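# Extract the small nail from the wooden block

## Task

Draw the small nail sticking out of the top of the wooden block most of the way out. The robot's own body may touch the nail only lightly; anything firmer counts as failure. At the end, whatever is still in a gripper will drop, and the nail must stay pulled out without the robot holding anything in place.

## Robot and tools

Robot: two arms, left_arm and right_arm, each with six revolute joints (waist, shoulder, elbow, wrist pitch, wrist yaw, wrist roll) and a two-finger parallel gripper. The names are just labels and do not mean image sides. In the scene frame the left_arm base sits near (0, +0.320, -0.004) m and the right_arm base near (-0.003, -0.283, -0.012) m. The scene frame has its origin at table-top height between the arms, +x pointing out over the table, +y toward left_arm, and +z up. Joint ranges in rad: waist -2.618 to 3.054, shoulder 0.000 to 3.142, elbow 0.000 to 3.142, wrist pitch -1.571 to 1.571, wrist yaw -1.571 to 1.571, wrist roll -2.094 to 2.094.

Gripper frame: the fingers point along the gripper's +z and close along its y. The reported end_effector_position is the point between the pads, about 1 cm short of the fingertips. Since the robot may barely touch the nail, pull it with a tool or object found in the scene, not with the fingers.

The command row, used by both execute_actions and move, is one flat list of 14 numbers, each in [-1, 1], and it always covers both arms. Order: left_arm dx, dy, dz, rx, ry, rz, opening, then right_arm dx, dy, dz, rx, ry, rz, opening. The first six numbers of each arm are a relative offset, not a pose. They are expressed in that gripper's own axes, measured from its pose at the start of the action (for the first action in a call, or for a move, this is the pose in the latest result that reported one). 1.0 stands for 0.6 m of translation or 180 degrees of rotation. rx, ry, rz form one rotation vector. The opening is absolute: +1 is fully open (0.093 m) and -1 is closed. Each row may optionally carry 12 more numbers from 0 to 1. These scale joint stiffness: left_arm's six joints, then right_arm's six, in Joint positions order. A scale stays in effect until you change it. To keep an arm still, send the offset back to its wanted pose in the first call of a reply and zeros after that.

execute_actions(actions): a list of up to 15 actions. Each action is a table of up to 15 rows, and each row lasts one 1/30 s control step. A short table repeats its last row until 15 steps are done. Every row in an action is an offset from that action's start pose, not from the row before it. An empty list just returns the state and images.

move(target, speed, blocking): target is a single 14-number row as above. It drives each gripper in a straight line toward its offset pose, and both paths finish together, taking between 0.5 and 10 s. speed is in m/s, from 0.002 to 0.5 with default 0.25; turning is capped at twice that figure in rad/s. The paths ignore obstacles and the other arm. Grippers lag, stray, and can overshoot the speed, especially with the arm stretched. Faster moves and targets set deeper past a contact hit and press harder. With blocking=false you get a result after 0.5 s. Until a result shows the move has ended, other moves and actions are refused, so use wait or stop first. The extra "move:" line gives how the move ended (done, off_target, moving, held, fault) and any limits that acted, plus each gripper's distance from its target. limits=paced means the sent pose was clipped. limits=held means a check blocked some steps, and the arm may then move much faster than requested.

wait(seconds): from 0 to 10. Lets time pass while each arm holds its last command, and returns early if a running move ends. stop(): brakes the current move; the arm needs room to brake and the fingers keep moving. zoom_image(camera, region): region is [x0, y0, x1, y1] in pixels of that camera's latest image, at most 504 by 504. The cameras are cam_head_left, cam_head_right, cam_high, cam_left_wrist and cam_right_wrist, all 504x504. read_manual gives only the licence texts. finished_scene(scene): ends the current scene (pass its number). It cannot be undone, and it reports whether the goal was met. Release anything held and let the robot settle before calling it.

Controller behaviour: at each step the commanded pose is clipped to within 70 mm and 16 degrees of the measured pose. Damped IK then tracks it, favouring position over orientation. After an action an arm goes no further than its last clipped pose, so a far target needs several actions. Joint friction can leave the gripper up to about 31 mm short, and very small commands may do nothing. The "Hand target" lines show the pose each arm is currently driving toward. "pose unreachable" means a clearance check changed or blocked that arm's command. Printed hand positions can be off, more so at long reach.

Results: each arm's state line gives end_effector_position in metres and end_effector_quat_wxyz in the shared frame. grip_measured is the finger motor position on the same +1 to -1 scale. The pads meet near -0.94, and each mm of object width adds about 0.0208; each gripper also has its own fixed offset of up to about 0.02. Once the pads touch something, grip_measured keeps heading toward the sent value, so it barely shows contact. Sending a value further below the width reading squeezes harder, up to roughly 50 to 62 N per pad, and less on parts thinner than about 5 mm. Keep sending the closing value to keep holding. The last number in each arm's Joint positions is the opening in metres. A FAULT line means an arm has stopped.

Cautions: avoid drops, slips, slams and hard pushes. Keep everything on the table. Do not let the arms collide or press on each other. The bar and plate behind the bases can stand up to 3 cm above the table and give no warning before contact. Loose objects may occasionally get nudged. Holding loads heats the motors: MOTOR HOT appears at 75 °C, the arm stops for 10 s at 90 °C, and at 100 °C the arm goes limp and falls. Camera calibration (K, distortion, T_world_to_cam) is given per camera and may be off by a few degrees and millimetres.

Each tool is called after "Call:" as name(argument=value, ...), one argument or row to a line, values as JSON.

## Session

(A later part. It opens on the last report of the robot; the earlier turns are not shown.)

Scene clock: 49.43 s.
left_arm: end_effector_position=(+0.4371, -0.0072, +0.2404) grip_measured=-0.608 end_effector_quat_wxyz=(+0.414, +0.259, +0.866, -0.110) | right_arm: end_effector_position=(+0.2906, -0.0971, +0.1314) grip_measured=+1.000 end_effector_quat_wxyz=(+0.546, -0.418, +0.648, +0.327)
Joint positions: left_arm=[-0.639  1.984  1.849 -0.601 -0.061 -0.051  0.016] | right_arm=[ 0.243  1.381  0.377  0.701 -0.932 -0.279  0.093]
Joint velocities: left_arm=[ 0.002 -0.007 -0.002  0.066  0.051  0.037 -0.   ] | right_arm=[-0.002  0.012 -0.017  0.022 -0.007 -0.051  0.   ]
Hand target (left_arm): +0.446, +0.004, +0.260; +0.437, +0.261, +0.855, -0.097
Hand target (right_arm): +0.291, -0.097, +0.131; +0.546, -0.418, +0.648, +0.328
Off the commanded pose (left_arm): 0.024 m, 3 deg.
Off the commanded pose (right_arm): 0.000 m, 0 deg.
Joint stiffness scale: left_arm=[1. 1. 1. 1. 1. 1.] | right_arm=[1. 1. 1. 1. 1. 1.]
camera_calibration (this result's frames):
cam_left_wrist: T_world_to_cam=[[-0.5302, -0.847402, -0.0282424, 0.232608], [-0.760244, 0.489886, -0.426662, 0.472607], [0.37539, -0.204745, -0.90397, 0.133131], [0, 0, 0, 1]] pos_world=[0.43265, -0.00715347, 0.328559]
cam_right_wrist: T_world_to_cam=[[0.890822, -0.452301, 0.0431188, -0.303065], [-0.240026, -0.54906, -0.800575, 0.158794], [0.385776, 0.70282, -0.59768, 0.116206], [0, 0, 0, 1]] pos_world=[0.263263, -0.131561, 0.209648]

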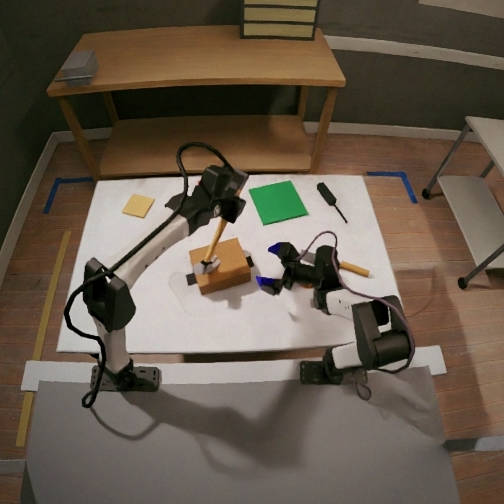

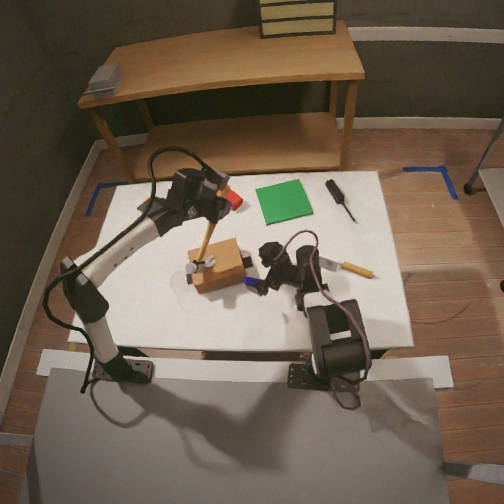

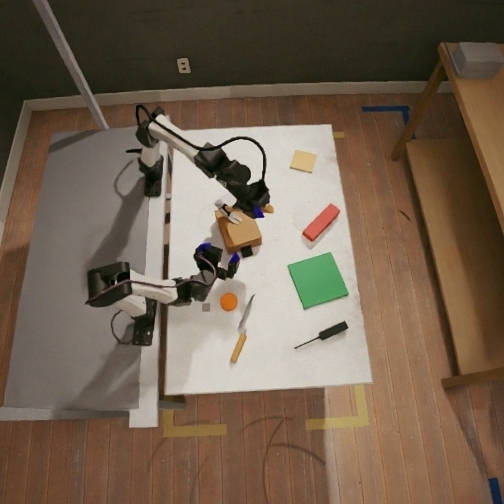

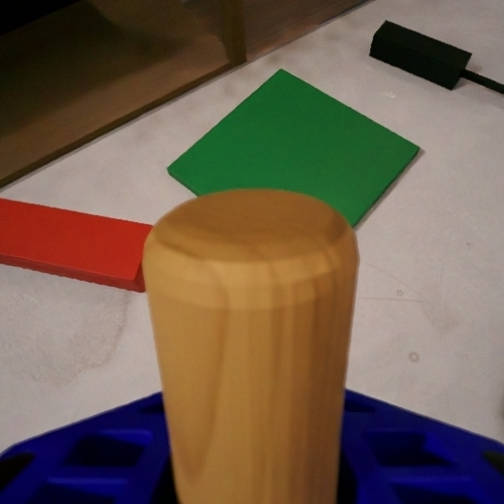

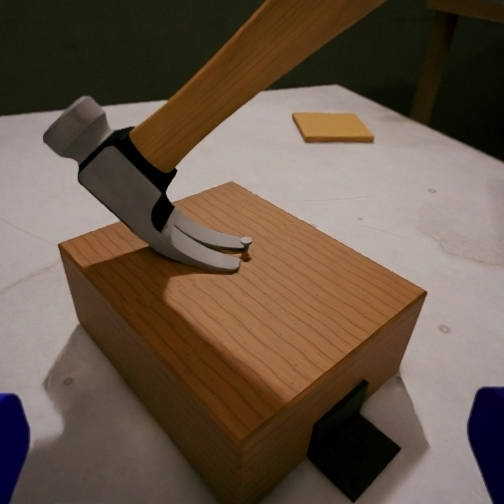

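Call:
zoom_image(
  camera="cam_right_wrist",
  region=[170, 200, 300, 290],
)

Region (170, 200, 300, 290) of cam_right_wrist's 504x504 image, scaled by 3.877, with more detail than that image has; it fills the top 349 rows of this view, and the rest is white.

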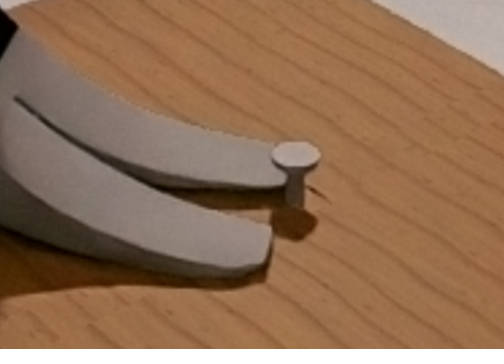

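Call:
execute_actions(
  actions=[
    [[-0.029,0.024,-0.018,-0.0097,-0.014,0.008,-0.85,0,0,0,0,0,0,1],[-0.032,0.0235,-0.0175,-0.0097,-0.015,0.008,-0.85,0,0,0,0,0,0,1],[-0.035,0.023,-0.017,-0.0097,-0.016,0.008,-0.85,0,0,0,0,0,0,1],[-0.038,0.0225,-0.0165,-0.0097,-0.017,0.008,-0.85,0,0,0,0,0,0,1],[-0.041,0.022,-0.016,-0.0097,-0.018,0.008,-0.85,0,0,0,0,0,0,1],[-0.044,0.0215,-0.015,-0.0097,-0.019,0.008,-0.85,0,0,0,0,0,0,1],[-0.047,0.021,-0.0145,-0.0097,-0.02,0.008,-0.85,0,0,0,0,0,0,1],[-0.05,0.0205,-0.014,-0.0097,-0.02,0.008,-0.85,0,0,0,0,0,0,1],[-0.052,0.020,-0.0135,-0.0097,-0.02,0.008,-0.85,0,0,0,0,0,0,1]],
  ],
)

Call:
zoom_image(
  camera="cam_right_wrist",
  region=[170, 200, 300, 290],
)

Scene clock: 51.87 s.
left_arm: end_effector_position=(+0.4435, -0.0101, +0.2478) grip_measured=-0.608 end_effector_quat_wxyz=(+0.419, +0.266, +0.862, -0.105) | right_arm: end_effector_position=(+0.2908, -0.0971, +0.1317) grip_measured=+1.000 end_effector_quat_wxyz=(+0.547, -0.419, +0.647, +0.327)
Joint positions: left_arm=[-0.638  2.012  1.911 -0.625 -0.065 -0.031  0.016] | right_arm=[ 0.243  1.381  0.377  0.704 -0.932 -0.279  0.093]
Joint velocities: left_arm=[ 0.007  0.012  0.017 -0.037  0.022 -0.081 -0.001] | right_arm=[-0.007 -0.007 -0.002 -0.037 -0.037  0.037 -0.   ]
Hand target (left_arm): +0.453, -0.005, +0.270; +0.446, +0.260, +0.850, -0.100
Hand target (right_arm): +0.291, -0.097, +0.131; +0.546, -0.418, +0.648, +0.327
Off the commanded pose (left_arm): 0.025 m, 3 deg.
Off the commanded pose (right_arm): 0.000 m, 0 deg.
Joint stiffness scale: left_arm=[1. 1. 1. 1. 1. 1.] | right_arm=[1. 1. 1. 1. 1. 1.]
camera_calibration (this result's frames):
cam_left_wrist: T_world_to_cam=[[-0.536355, -0.84274, -0.0459588, 0.240957], [-0.748679, 0.500216, -0.435045, 0.4791], [0.389619, -0.19893, -0.899235, 0.129474], [0, 0, 0, 1]] pos_world=[0.437485, -0.0108336, 0.335931]
cam_right_wrist: T_world_to_cam=[[0.890732, -0.452298, 0.0449668, -0.303394], [-0.238205, -0.548774, -0.801315, 0.158736], [0.38711, 0.703046, -0.59655, 0.115856], [0, 0, 0, 1]] pos_world=[0.263206, -0.131567, 0.209954]

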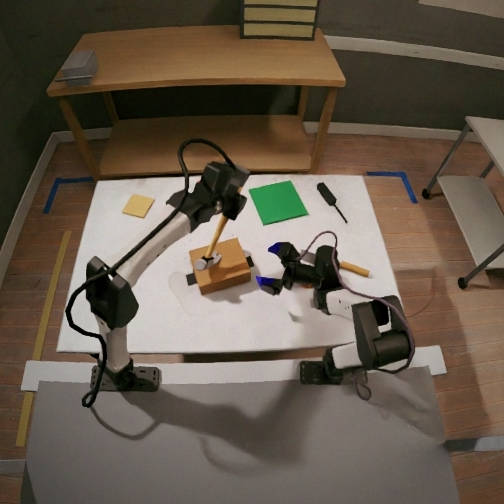

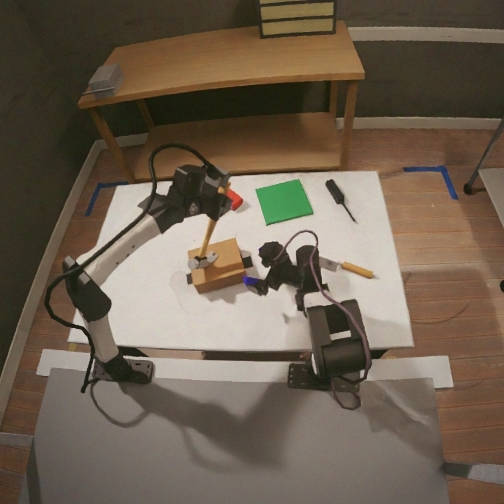

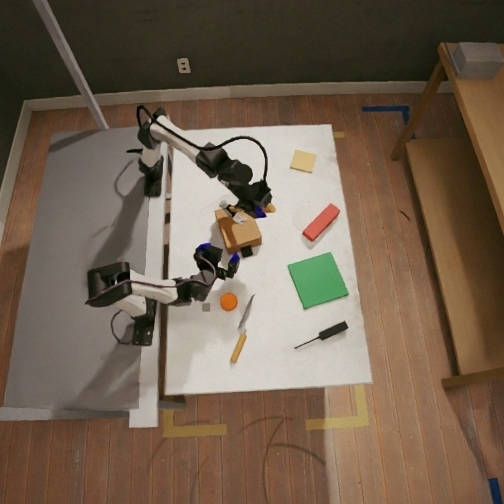

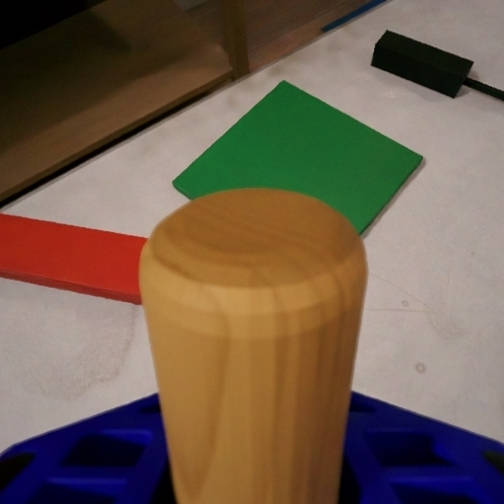

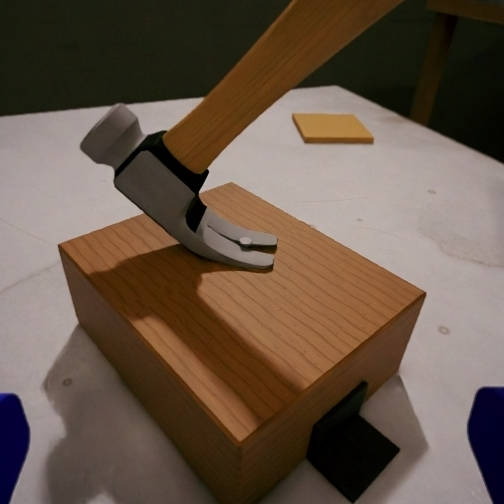

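Region (170, 200, 300, 290) of cam_right_wrist's 504x504 image, scaled by 3.877, with more detail than that image has; it fills the top 349 rows of this view, and the rest is white.

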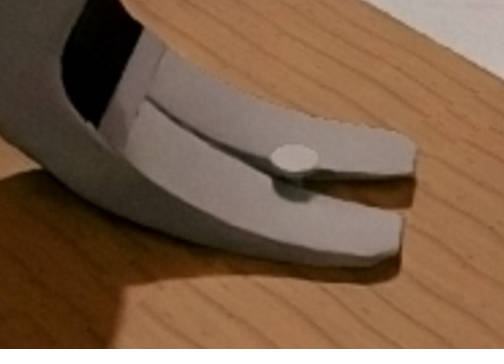

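Call:
execute_actions(
  actions=[
    [[-0.032,0.0165,-0.021,-0.008,-0.022,0.002,-0.85,0,0,0,0,0,0,1],[-0.0305,0.016,-0.026,-0.0075,-0.026,0.002,-0.85,0,0,0,0,0,0,1],[-0.029,0.015,-0.031,-0.007,-0.030,0.002,-0.85,0,0,0,0,0,0,1],[-0.0275,0.014,-0.036,-0.0065,-0.034,0.002,-0.85,0,0,0,0,0,0,1],[-0.026,0.013,-0.041,-0.006,-0.038,0.002,-0.85,0,0,0,0,0,0,1],[-0.0245,0.012,-0.046,-0.0055,-0.042,0.002,-0.85,0,0,0,0,0,0,1],[-0.023,0.011,-0.051,-0.005,-0.046,0.002,-0.85,0,0,0,0,0,0,1],[-0.0215,0.010,-0.056,-0.0045,-0.050,0.002,-0.85,0,0,0,0,0,0,1],[-0.020,0.009,-0.061,-0.004,-0.054,0.002,-0.85,0,0,0,0,0,0,1],[-0.0185,0.008,-0.066,-0.0035,-0.058,0.002,-0.85,0,0,0,0,0,0,1],[-0.017,0.007,-0.071,-0.003,-0.062,0.002,-0.85,0,0,0,0,0,0,1],[-0.0155,0.006,-0.076,-0.003,-0.066,0.002,-0.85,0,0,0,0,0,0,1],[-0.014,0.005,-0.081,-0.003,-0.070,0.002,-0.85,0,0,0,0,0,0,1],[-0.013,0.005,-0.086,-0.003,-0.073,0.002,-0.85,0,0,0,0,0,0,1],[-0.012,0.005,-0.090,-0.003,-0.075,0.002,-0.85,0,0,0,0,0,0,1]],
  ],
)

Call:
wait(
  seconds=0.2,
)

Scene clock: 53.50 s.
left_arm: end_effector_position=(+0.4154, +0.0108, +0.2620) grip_measured=-0.608 end_effector_quat_wxyz=(+0.475, +0.255, +0.832, -0.126) | right_arm: end_effector_position=(+0.2909, -0.0971, +0.1321) grip_measured=+1.000 end_effector_quat_wxyz=(+0.548, -0.419, +0.646, +0.327)
Joint positions: left_arm=[-0.638  1.785  1.567 -0.374 -0.065 -0.031  0.016] | right_arm=[ 0.243  1.381  0.377  0.706 -0.932 -0.279  0.093]
Joint velocities: left_arm=[-0.007 -0.447 -0.642  0.491 -0.081 -0.051  0.   ] | right_arm=[ 0.017 -0.007 -0.007 -0.022  0.037  0.007  0.   ]
Hand target (left_arm): +0.412, +0.011, +0.286; +0.516, +0.254, +0.808, -0.130
Hand target (right_arm): +0.291, -0.097, +0.132; +0.547, -0.419, +0.647, +0.327
Off the commanded pose (left_arm): 0.026 m, 6 deg.
Off the commanded pose (right_arm): 0.000 m, 0 deg.
Joint stiffness scale: left_arm=[1. 1. 1. 1. 1. 1.] | right_arm=[1. 1. 1. 1. 1. 1.]
camera_calibration (this result's frames):
cam_left_wrist: T_world_to_cam=[[-0.534831, -0.844239, -0.0348866, 0.240576], [-0.694033, 0.462475, -0.551757, 0.462078], [0.481949, -0.270884, -0.833275, 0.102454], [0, 0, 0, 1]] pos_world=[0.399987, 0.0171577, 0.34872]
cam_right_wrist: T_world_to_cam=[[0.890638, -0.452296, 0.0468147, -0.303723], [-0.236382, -0.548487, -0.802051, 0.158676], [0.388442, 0.703271, -0.595418, 0.115507], [0, 0, 0, 1]] pos_world=[0.263148, -0.131574, 0.21026]

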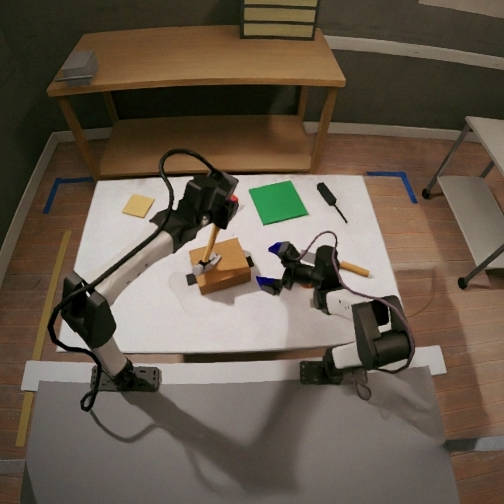

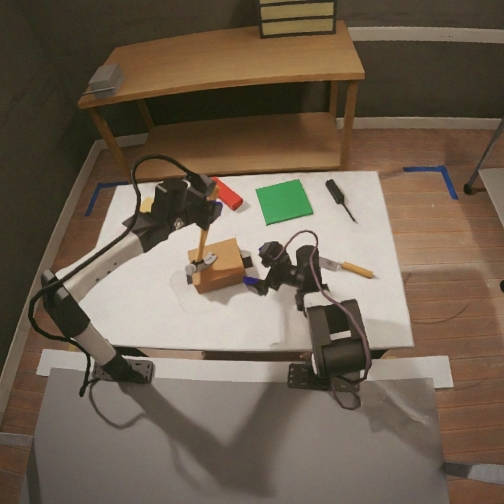

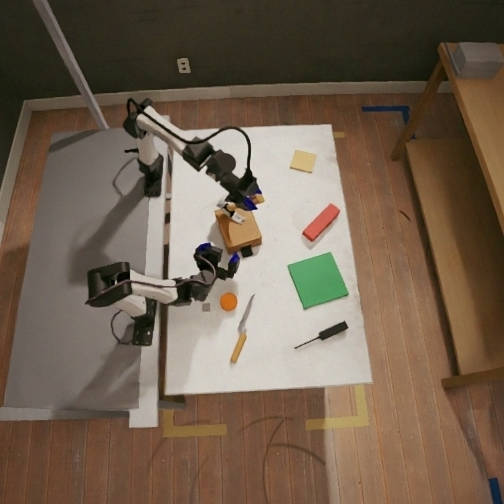

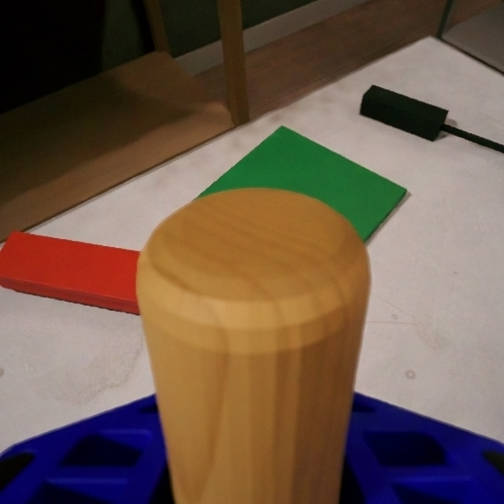

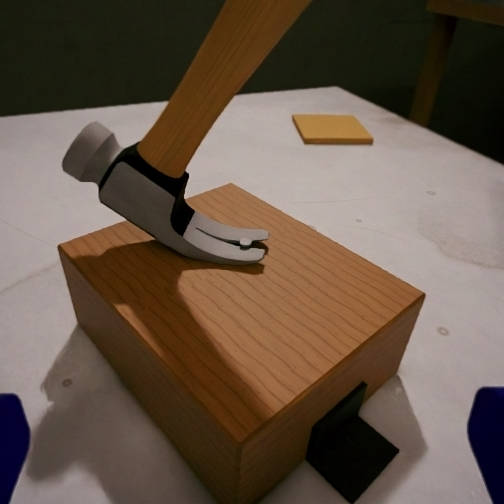

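Scene clock: 53.70 s.
left_arm: end_effector_position=(+0.4123, +0.0131, +0.2628) grip_measured=-0.608 end_effector_quat_wxyz=(+0.482, +0.254, +0.829, -0.128) | right_arm: end_effector_position=(+0.2909, -0.0971, +0.1321) grip_measured=+1.000 end_effector_quat_wxyz=(+0.548, -0.419, +0.646, +0.327)
Joint positions: left_arm=[-0.638  1.762  1.531 -0.345 -0.065 -0.029  0.016] | right_arm=[ 0.243  1.381  0.377  0.706 -0.932 -0.279  0.093]
Joint velocities: left_arm=[-0.002  0.007 -0.007 -0.081  0.007 -0.037  0.   ] | right_arm=[ 0.002 -0.007  0.017  0.007 -0.007 -0.007  0.   ]
Hand target (left_arm): +0.412, +0.011, +0.286; +0.516, +0.254, +0.808, -0.130
Hand target (right_arm): +0.291, -0.097, +0.132; +0.547, -0.419, +0.647, +0.327
Off the commanded pose (left_arm): 0.025 m, 5 deg.
Off the commanded pose (right_arm): 0.000 m, 0 deg.
Joint stiffness scale: left_arm=[1. 1. 1. 1. 1. 1.] | right_arm=[1. 1. 1. 1. 1. 1.]
wait: 0.20 s; no rest
camera_calibration (this result's frames):
cam_left_wrist: T_world_to_cam=[[-0.535355, -0.843906, -0.0349031, 0.241119], [-0.686149, 0.458632, -0.564673, 0.459551], [0.492539, -0.278352, -0.824576, 0.0986884], [0, 0, 0, 1]] pos_world=[0.395797, 0.020187, 0.349288]
cam_right_wrist: T_world_to_cam=[[0.890638, -0.452296, 0.0468147, -0.303723], [-0.236382, -0.548487, -0.802051, 0.158676], [0.388442, 0.703271, -0.595418, 0.115507], [0, 0, 0, 1]] pos_world=[0.263148, -0.131574, 0.21026]

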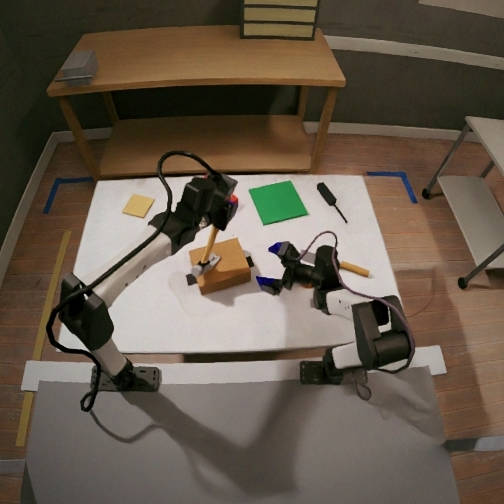

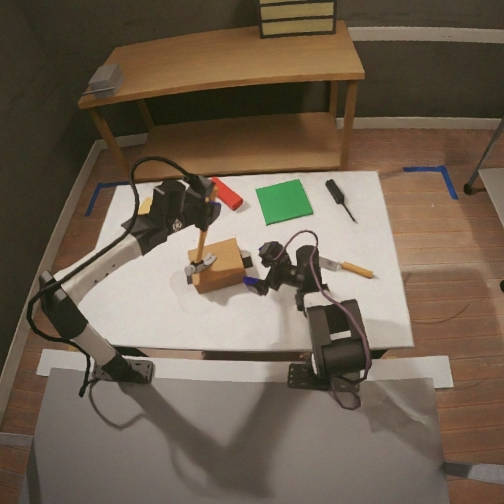

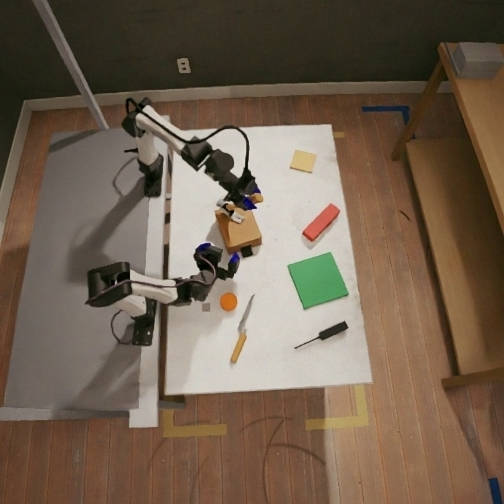

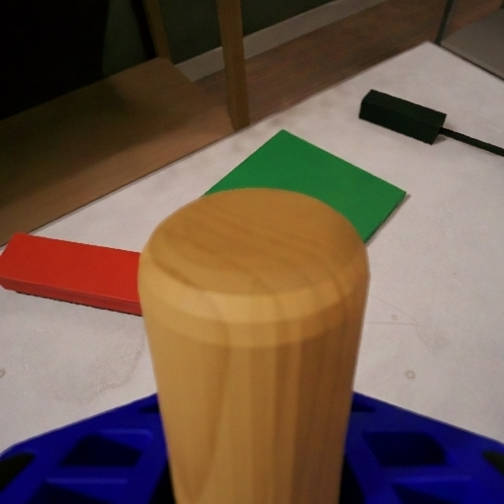

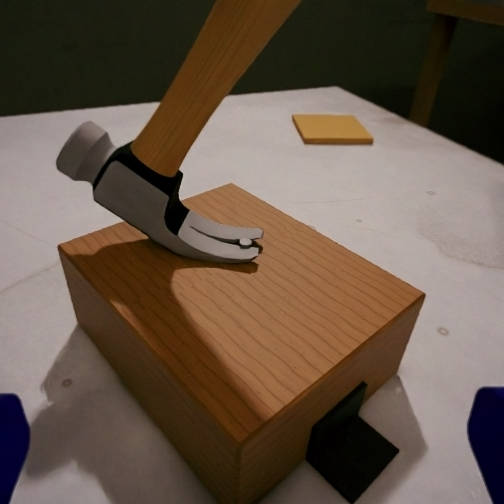

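Call:
zoom_image(
  camera="cam_right_wrist",
  region=[170, 200, 300, 290],
)

Region (170, 200, 300, 290) of cam_right_wrist's 504x504 image, scaled by 3.877, with more detail than that image has; it fills the top 349 rows of this view, and the rest is white.

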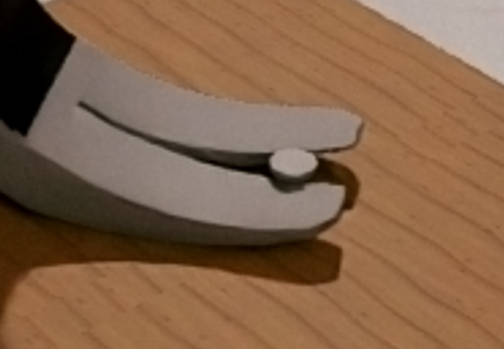

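Call:
execute_actions(
  actions=[
    [[-0.035,-0.002,-0.017,-0.003,-0.027,0.005,-0.85,0,0,0,0,0,0,1],[-0.036,-0.002,-0.016,-0.003,-0.029,0.005,-0.85,0,0,0,0,0,0,1],[-0.037,-0.002,-0.015,-0.003,-0.031,0.005,-0.85,0,0,0,0,0,0,1],[-0.038,-0.002,-0.014,-0.003,-0.033,0.005,-0.85,0,0,0,0,0,0,1],[-0.039,-0.002,-0.013,-0.003,-0.035,0.005,-0.85,0,0,0,0,0,0,1],[-0.040,-0.002,-0.012,-0.003,-0.037,0.005,-0.85,0,0,0,0,0,0,1],[-0.041,-0.002,-0.011,-0.003,-0.039,0.005,-0.85,0,0,0,0,0,0,1],[-0.042,-0.002,-0.010,-0.003,-0.041,0.005,-0.85,0,0,0,0,0,0,1]],
  ],
)

Call:
zoom_image(
  camera="cam_right_wrist",
  region=[170, 200, 300, 290],
)

Scene clock: 56.03 s.
left_arm: end_effector_position=(+0.4125, +0.0116, +0.2643) grip_measured=-0.608 end_effector_quat_wxyz=(+0.495, +0.254, +0.820, -0.133) | right_arm: end_effector_position=(+0.2910, -0.0970, +0.1324) grip_measured=+1.000 end_effector_quat_wxyz=(+0.549, -0.419, +0.646, +0.326)
Joint positions: left_arm=[-0.639  1.75   1.497 -0.29  -0.065 -0.026  0.016] | right_arm=[ 0.243  1.381  0.377  0.708 -0.932 -0.279  0.093]
Joint velocities: left_arm=[-0.012 -0.002 -0.017  0.022 -0.007  0.022  0.001] | right_arm=[-0.002 -0.002 -0.017  0.007  0.007 -0.051  0.001]
Hand target (left_arm): +0.416, +0.008, +0.288; +0.535, +0.250, +0.795, -0.137
Hand target (right_arm): +0.291, -0.097, +0.132; +0.548, -0.419, +0.646, +0.327
Off the commanded pose (left_arm): 0.024 m, 6 deg.
Off the commanded pose (right_arm): 0.000 m, 0 deg.
Joint stiffness scale: left_arm=[1. 1. 1. 1. 1. 1.] | right_arm=[1. 1. 1. 1. 1. 1.]
camera_calibration (this result's frames):
cam_left_wrist: T_world_to_cam=[[-0.538094, -0.842143, -0.0353633, 0.241283], [-0.668483, 0.451935, -0.590665, 0.460819], [0.513406, -0.294193, -0.806141, 0.0861456], [0, 0, 0, 1]] pos_world=[0.393655, 0.0202775, 0.350168]
cam_right_wrist: T_world_to_cam=[[0.890557, -0.452295, 0.0483544, -0.303997], [-0.234861, -0.548248, -0.802661, 0.158626], [0.389549, 0.703459, -0.594472, 0.115215], [0, 0, 0, 1]] pos_world=[0.263099, -0.131579, 0.210515]

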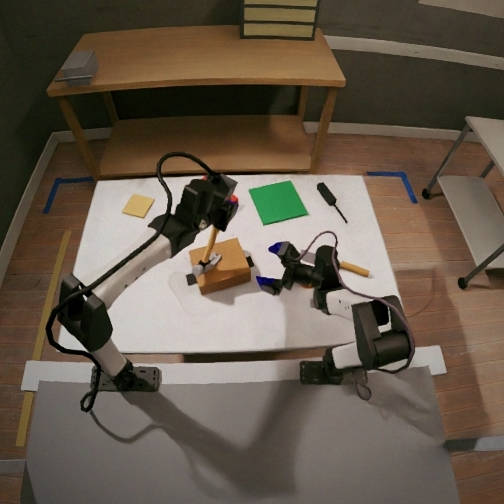

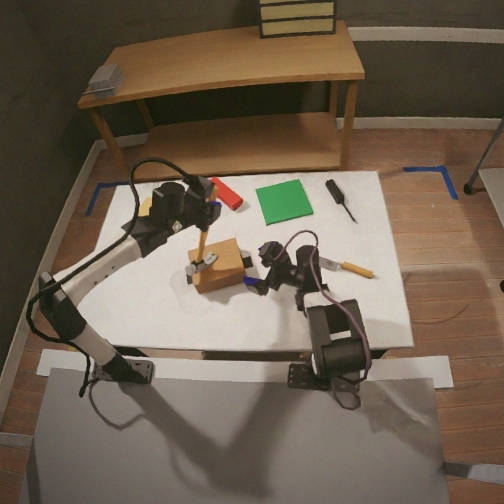

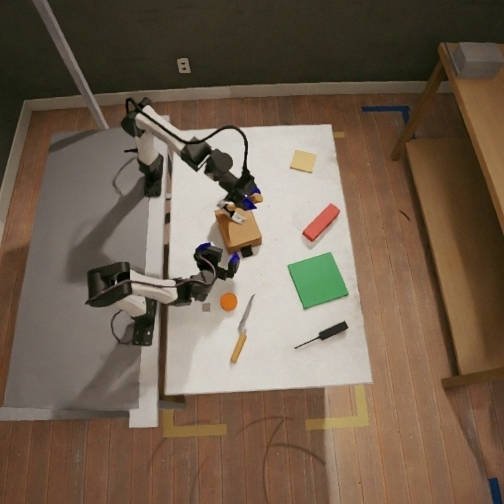

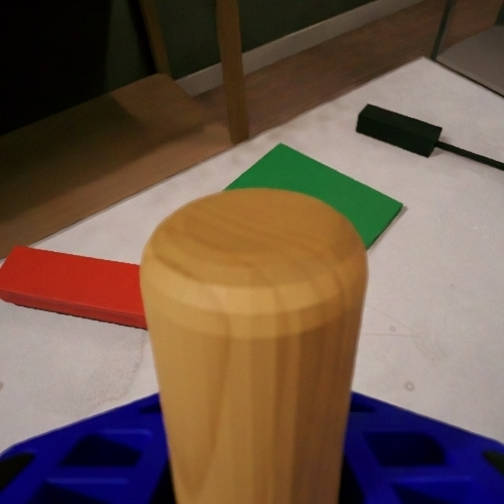

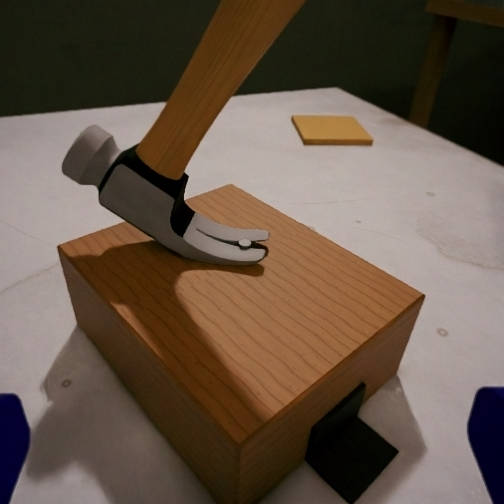

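Region (170, 200, 300, 290) of cam_right_wrist's 504x504 image, scaled by 3.877, with more detail than that image has; it fills the top 349 rows of this view, and the rest is white.

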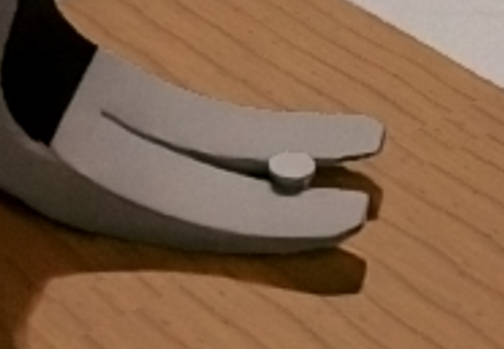

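Call:
execute_actions(
  actions=[
    [[-0.040,-0.001,-0.0105,-0.0035,-0.032,0.003,-0.85,0,0,0,0,0,0,1],[-0.0415,-0.002,-0.0095,-0.0035,-0.034,0.002,-0.85,0,0,0,0,0,0,1],[-0.043,-0.003,-0.0085,-0.0035,-0.036,0.001,-0.85,0,0,0,0,0,0,1],[-0.0445,-0.004,-0.0075,-0.0035,-0.038,0.0,-0.85,0,0,0,0,0,0,1],[-0.046,-0.004,-0.0065,-0.0035,-0.040,0.0,-0.85,0,0,0,0,0,0,1],[-0.0475,-0.004,-0.0055,-0.0035,-0.042,0.0,-0.85,0,0,0,0,0,0,1],[-0.049,-0.004,-0.0045,-0.0035,-0.044,0.0,-0.85,0,0,0,0,0,0,1],[-0.050,-0.004,-0.004,-0.0035,-0.045,0.0,-0.85,0,0,0,0,0,0,1]],
  ],
)

Call:
zoom_image(
  camera="cam_right_wrist",
  region=[170, 200, 300, 290],
)

Scene clock: 57.23 s.
left_arm: end_effector_position=(+0.4148, +0.0075, +0.2673) grip_measured=-0.608 end_effector_quat_wxyz=(+0.510, +0.252, +0.811, -0.138) | right_arm: end_effector_position=(+0.2911, -0.0970, +0.1328) grip_measured=+1.000 end_effector_quat_wxyz=(+0.549, -0.420, +0.645, +0.326)
Joint positions: left_arm=[-0.644  1.75   1.477 -0.232 -0.07  -0.025  0.016] | right_arm=[ 0.243  1.381  0.377  0.71  -0.932 -0.279  0.093]
Joint velocities: left_arm=[-0.012 -0.002 -0.012 -0.022  0.037 -0.037  0.   ] | right_arm=[-0.012  0.007 -0.002 -0.037  0.066 -0.007  0.   ]
Hand target (left_arm): +0.419, +0.003, +0.292; +0.551, +0.242, +0.785, -0.146
Hand target (right_arm): +0.291, -0.097, +0.132; +0.549, -0.419, +0.646, +0.326
Off the commanded pose (left_arm): 0.026 m, 6 deg.
Off the commanded pose (right_arm): 0.000 m, 0 deg.
Joint stiffness scale: left_arm=[1. 1. 1. 1. 1. 1.] | right_arm=[1. 1. 1. 1. 1. 1.]
camera_calibration (this result's frames):
cam_left_wrist: T_world_to_cam=[[-0.538655, -0.841768, -0.0357356, 0.2395], [-0.648161, 0.441116, -0.620729, 0.465681], [0.538273, -0.311197, -0.78321, 0.0698457], [0, 0, 0, 1]] pos_world=[0.393248, 0.0179195, 0.352324]
cam_right_wrist: T_world_to_cam=[[0.890455, -0.452293, 0.0502018, -0.304324], [-0.233035, -0.54796, -0.803389, 0.158565], [0.390876, 0.703684, -0.593334, 0.114865], [0, 0, 0, 1]] pos_world=[0.26304, -0.131586, 0.21082]

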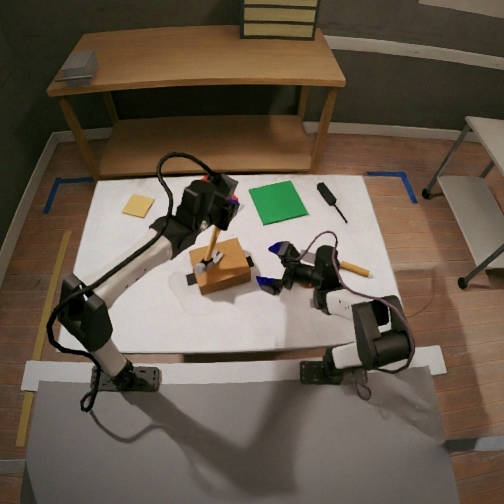

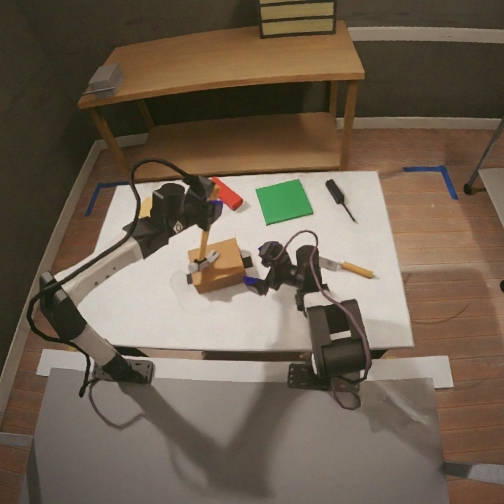

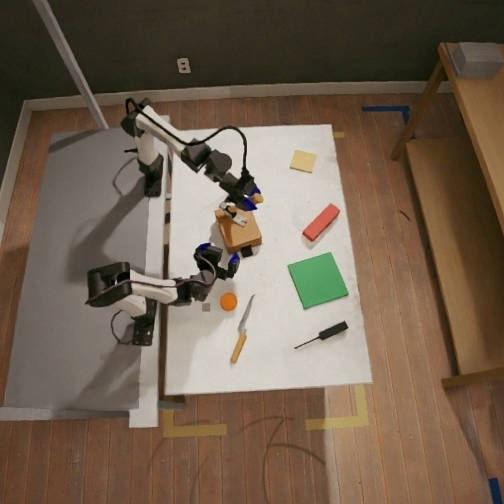

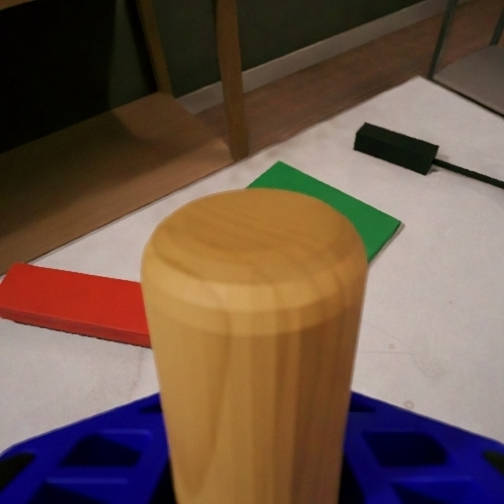

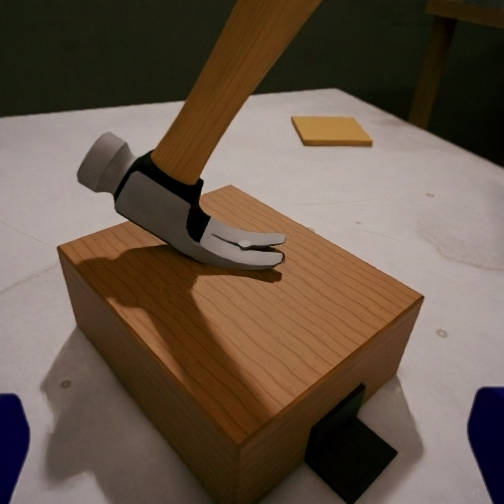

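Region (170, 200, 300, 290) of cam_right_wrist's 504x504 image, scaled by 3.877, with more detail than that image has; it fills the top 349 rows of this view, and the rest is white.

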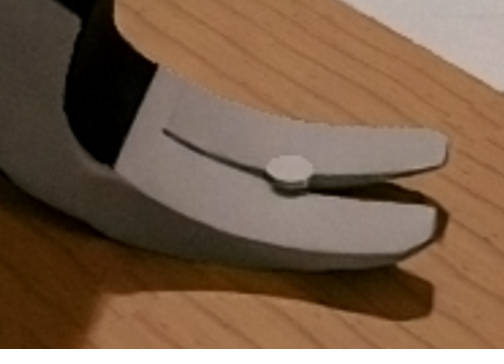

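Call:
execute_actions(
  actions=[
    [[-0.037,-0.001,-0.011,-0.0035,-0.036,0,-0.85,0,0,0,0,0,0,1],[-0.033,-0.001,-0.014,-0.0035,-0.040,0,-0.85,0,0,0,0,0,0,1],[-0.029,-0.001,-0.018,-0.0035,-0.044,0,-0.85,0,0,0,0,0,0,1],[-0.025,-0.0015,-0.022,-0.0035,-0.048,0,-0.85,0,0,0,0,0,0,1],[-0.022,-0.0015,-0.027,-0.0035,-0.052,0,-0.85,0,0,0,0,0,0,1],[-0.019,-0.002,-0.032,-0.003,-0.056,0,-0.85,0,0,0,0,0,0,1],[-0.017,-0.002,-0.037,-0.003,-0.060,0,-0.85,0,0,0,0,0,0,1],[-0.015,-0.002,-0.042,-0.003,-0.064,0,-0.85,0,0,0,0,0,0,1],[-0.013,-0.0025,-0.047,-0.003,-0.068,0,-0.85,0,0,0,0,0,0,1],[-0.011,-0.0025,-0.052,-0.003,-0.072,0,-0.85,0,0,0,0,0,0,1],[-0.009,-0.003,-0.057,-0.003,-0.076,0,-0.85,0,0,0,0,0,0,1],[-0.008,-0.003,-0.062,-0.003,-0.080,0,-0.85,0,0,0,0,0,0,1],[-0.007,-0.003,-0.067,-0.003,-0.084,0,-0.85,0,0,0,0,0,0,1],[-0.006,-0.003,-0.071,-0.003,-0.087,0,-0.85,0,0,0,0,0,0,1],[-0.005,-0.003,-0.075,-0.003,-0.090,0,-0.85,0,0,0,0,0,0,1]],
  ],
)

Call:
wait(
  seconds=0.2,
)

Call:
zoom_image(
  camera="cam_right_wrist",
  region=[120, 170, 320, 300],
)

Scene clock: 58.90 s.
left_arm: end_effector_position=(+0.4021, +0.0246, +0.2752) grip_measured=-0.607 end_effector_quat_wxyz=(+0.597, +0.219, +0.755, -0.164) | right_arm: end_effector_position=(+0.2912, -0.0970, +0.1332) grip_measured=+1.000 end_effector_quat_wxyz=(+0.550, -0.420, +0.644, +0.326)
Joint positions: left_arm=[-0.64   1.617  1.166  0.165 -0.091 -0.033  0.016] | right_arm=[ 0.243  1.381  0.377  0.713 -0.932 -0.279  0.093]
Joint velocities: left_arm=[ 0.007 -0.12  -0.491  0.872 -0.007 -0.007  0.001] | right_arm=[-0.012  0.002 -0.002  0.007 -0.051 -0.007 -0.001]
Hand target (left_arm): +0.383, +0.026, +0.288; +0.617, +0.230, +0.734, -0.168
Hand target (right_arm): +0.291, -0.097, +0.133; +0.549, -0.420, +0.645, +0.326
Off the commanded pose (left_arm): 0.026 m, 4 deg.
Off the commanded pose (right_arm): 0.000 m, 0 deg.
Joint stiffness scale: left_arm=[1. 1. 1. 1. 1. 1.] | right_arm=[1. 1. 1. 1. 1. 1.]
camera_calibration (this result's frames):
cam_left_wrist: T_world_to_cam=[[-0.515553, -0.856752, -0.0134527, 0.232183], [-0.53356, 0.333277, -0.777328, 0.454441], [0.670461, -0.393576, -0.628951, -0.00541278], [0, 0, 0, 1]] pos_world=[0.365804, 0.045338, 0.352969]
cam_right_wrist: T_world_to_cam=[[0.890349, -0.452293, 0.052049, -0.304651], [-0.231207, -0.547672, -0.804113, 0.158502], [0.392201, 0.703908, -0.592193, 0.114515], [0, 0, 0, 1]] pos_world=[0.26298, -0.131592, 0.211126]

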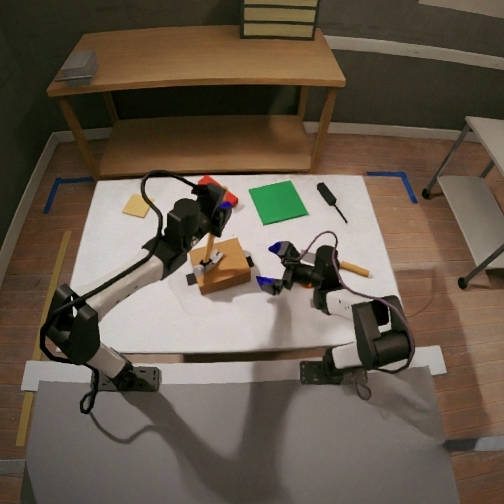

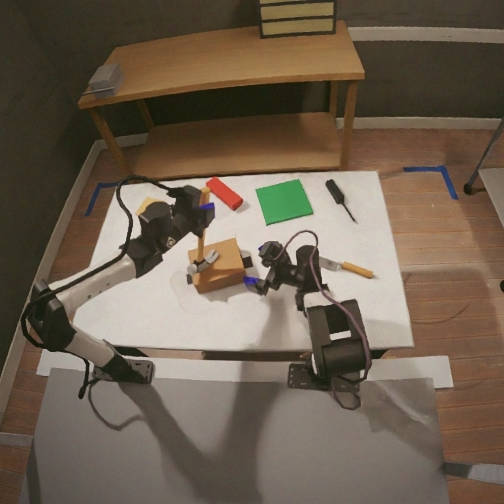

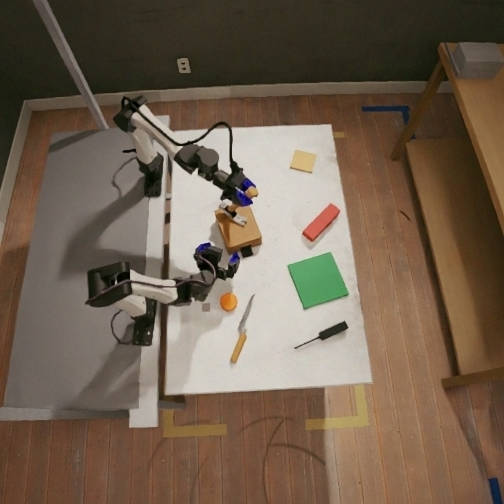

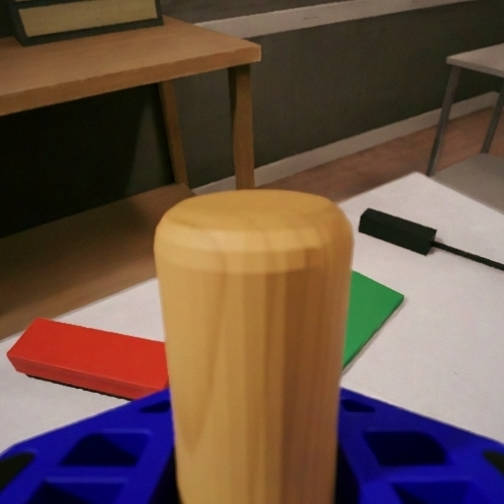

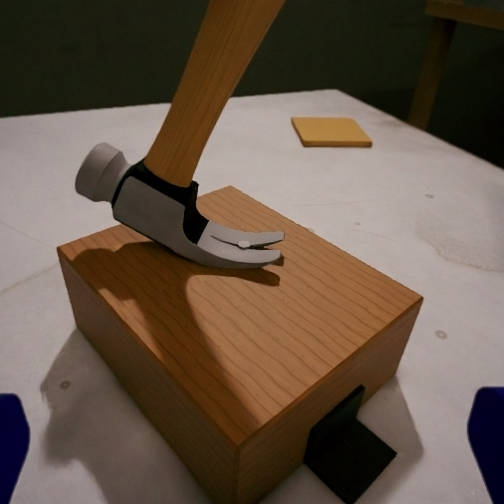

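Scene clock: 59.10 s.
left_arm: end_effector_position=(+0.4015, +0.0249, +0.2765) grip_measured=-0.607 end_effector_quat_wxyz=(+0.609, +0.216, +0.744, -0.168) | right_arm: end_effector_position=(+0.2912, -0.0970, +0.1332) grip_measured=+1.000 end_effector_quat_wxyz=(+0.550, -0.420, +0.644, +0.326)
Joint positions: left_arm=[-0.64   1.612  1.134  0.227 -0.091 -0.031  0.016] | right_arm=[ 0.243  1.381  0.377  0.713 -0.932 -0.279  0.093]
Joint velocities: left_arm=[ 0.002 -0.012 -0.051  0.081  0.051  0.022 -0.   ] | right_arm=[ 0.002 -0.017 -0.017 -0.037 -0.022  0.066  0.001]
Hand target (left_arm): +0.383, +0.026, +0.288; +0.617, +0.230, +0.734, -0.168
Hand target (right_arm): +0.291, -0.097, +0.133; +0.549, -0.420, +0.645, +0.326
Off the commanded pose (left_arm): 0.025 m, 2 deg.
Off the commanded pose (right_arm): 0.000 m, 0 deg.
Joint stiffness scale: left_arm=[1. 1. 1. 1. 1. 1.] | right_arm=[1. 1. 1. 1. 1. 1.]
wait: 0.20 s; no rest
camera_calibration (this result's frames):
cam_left_wrist: T_world_to_cam=[[-0.516414, -0.85625, -0.0123557, 0.232272], [-0.510493, 0.319404, -0.79836, 0.451971], [0.687542, -0.405977, -0.602054, -0.0180031], [0, 0, 0, 1]] pos_world=[0.363054, 0.047213, 0.352866]
cam_right_wrist: T_world_to_cam=[[0.890349, -0.452293, 0.052049, -0.304651], [-0.231207, -0.547672, -0.804113, 0.158502], [0.392201, 0.703908, -0.592193, 0.114515], [0, 0, 0, 1]] pos_world=[0.26298, -0.131592, 0.211126]

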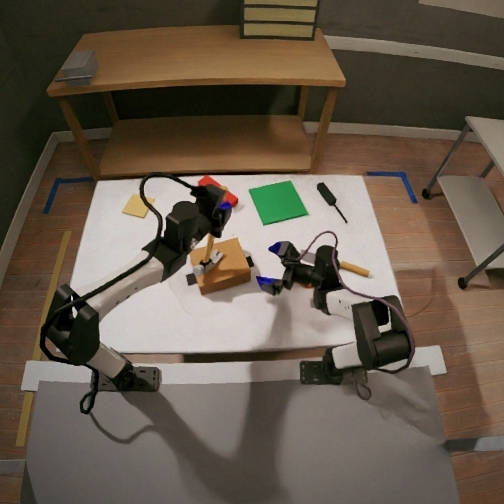

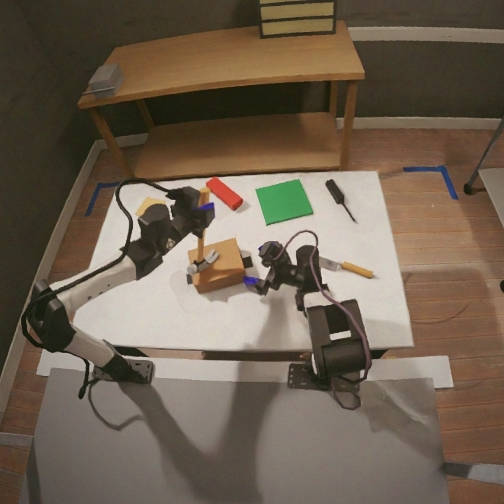

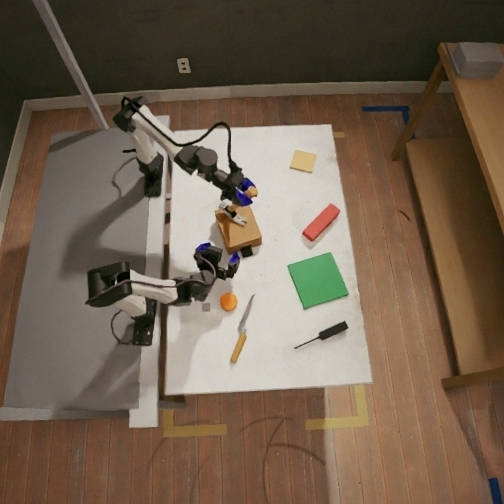

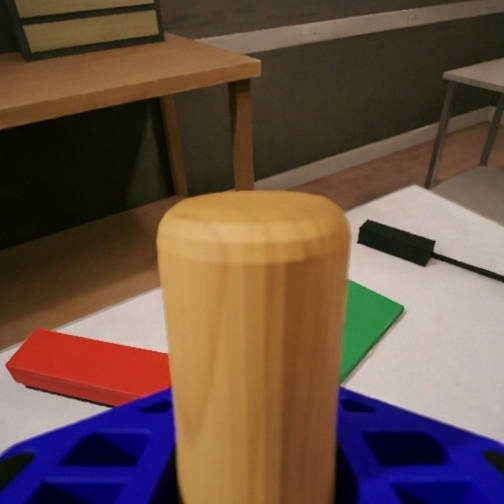

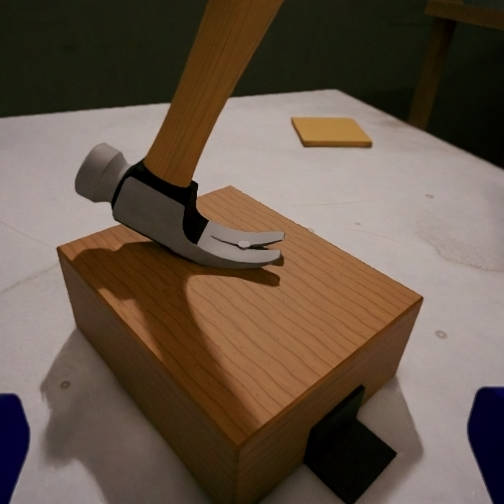

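Region (120, 170, 320, 300) of cam_right_wrist's 504x504 image, scaled by 2.520, with more detail than that image has; it fills the top 328 rows of this view, and the rest is white.

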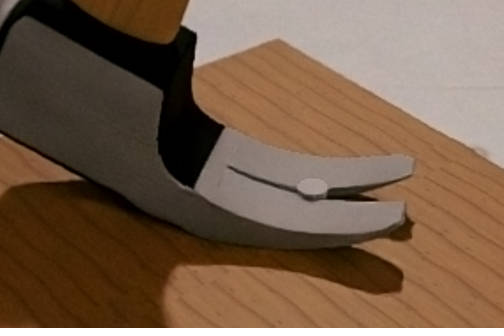

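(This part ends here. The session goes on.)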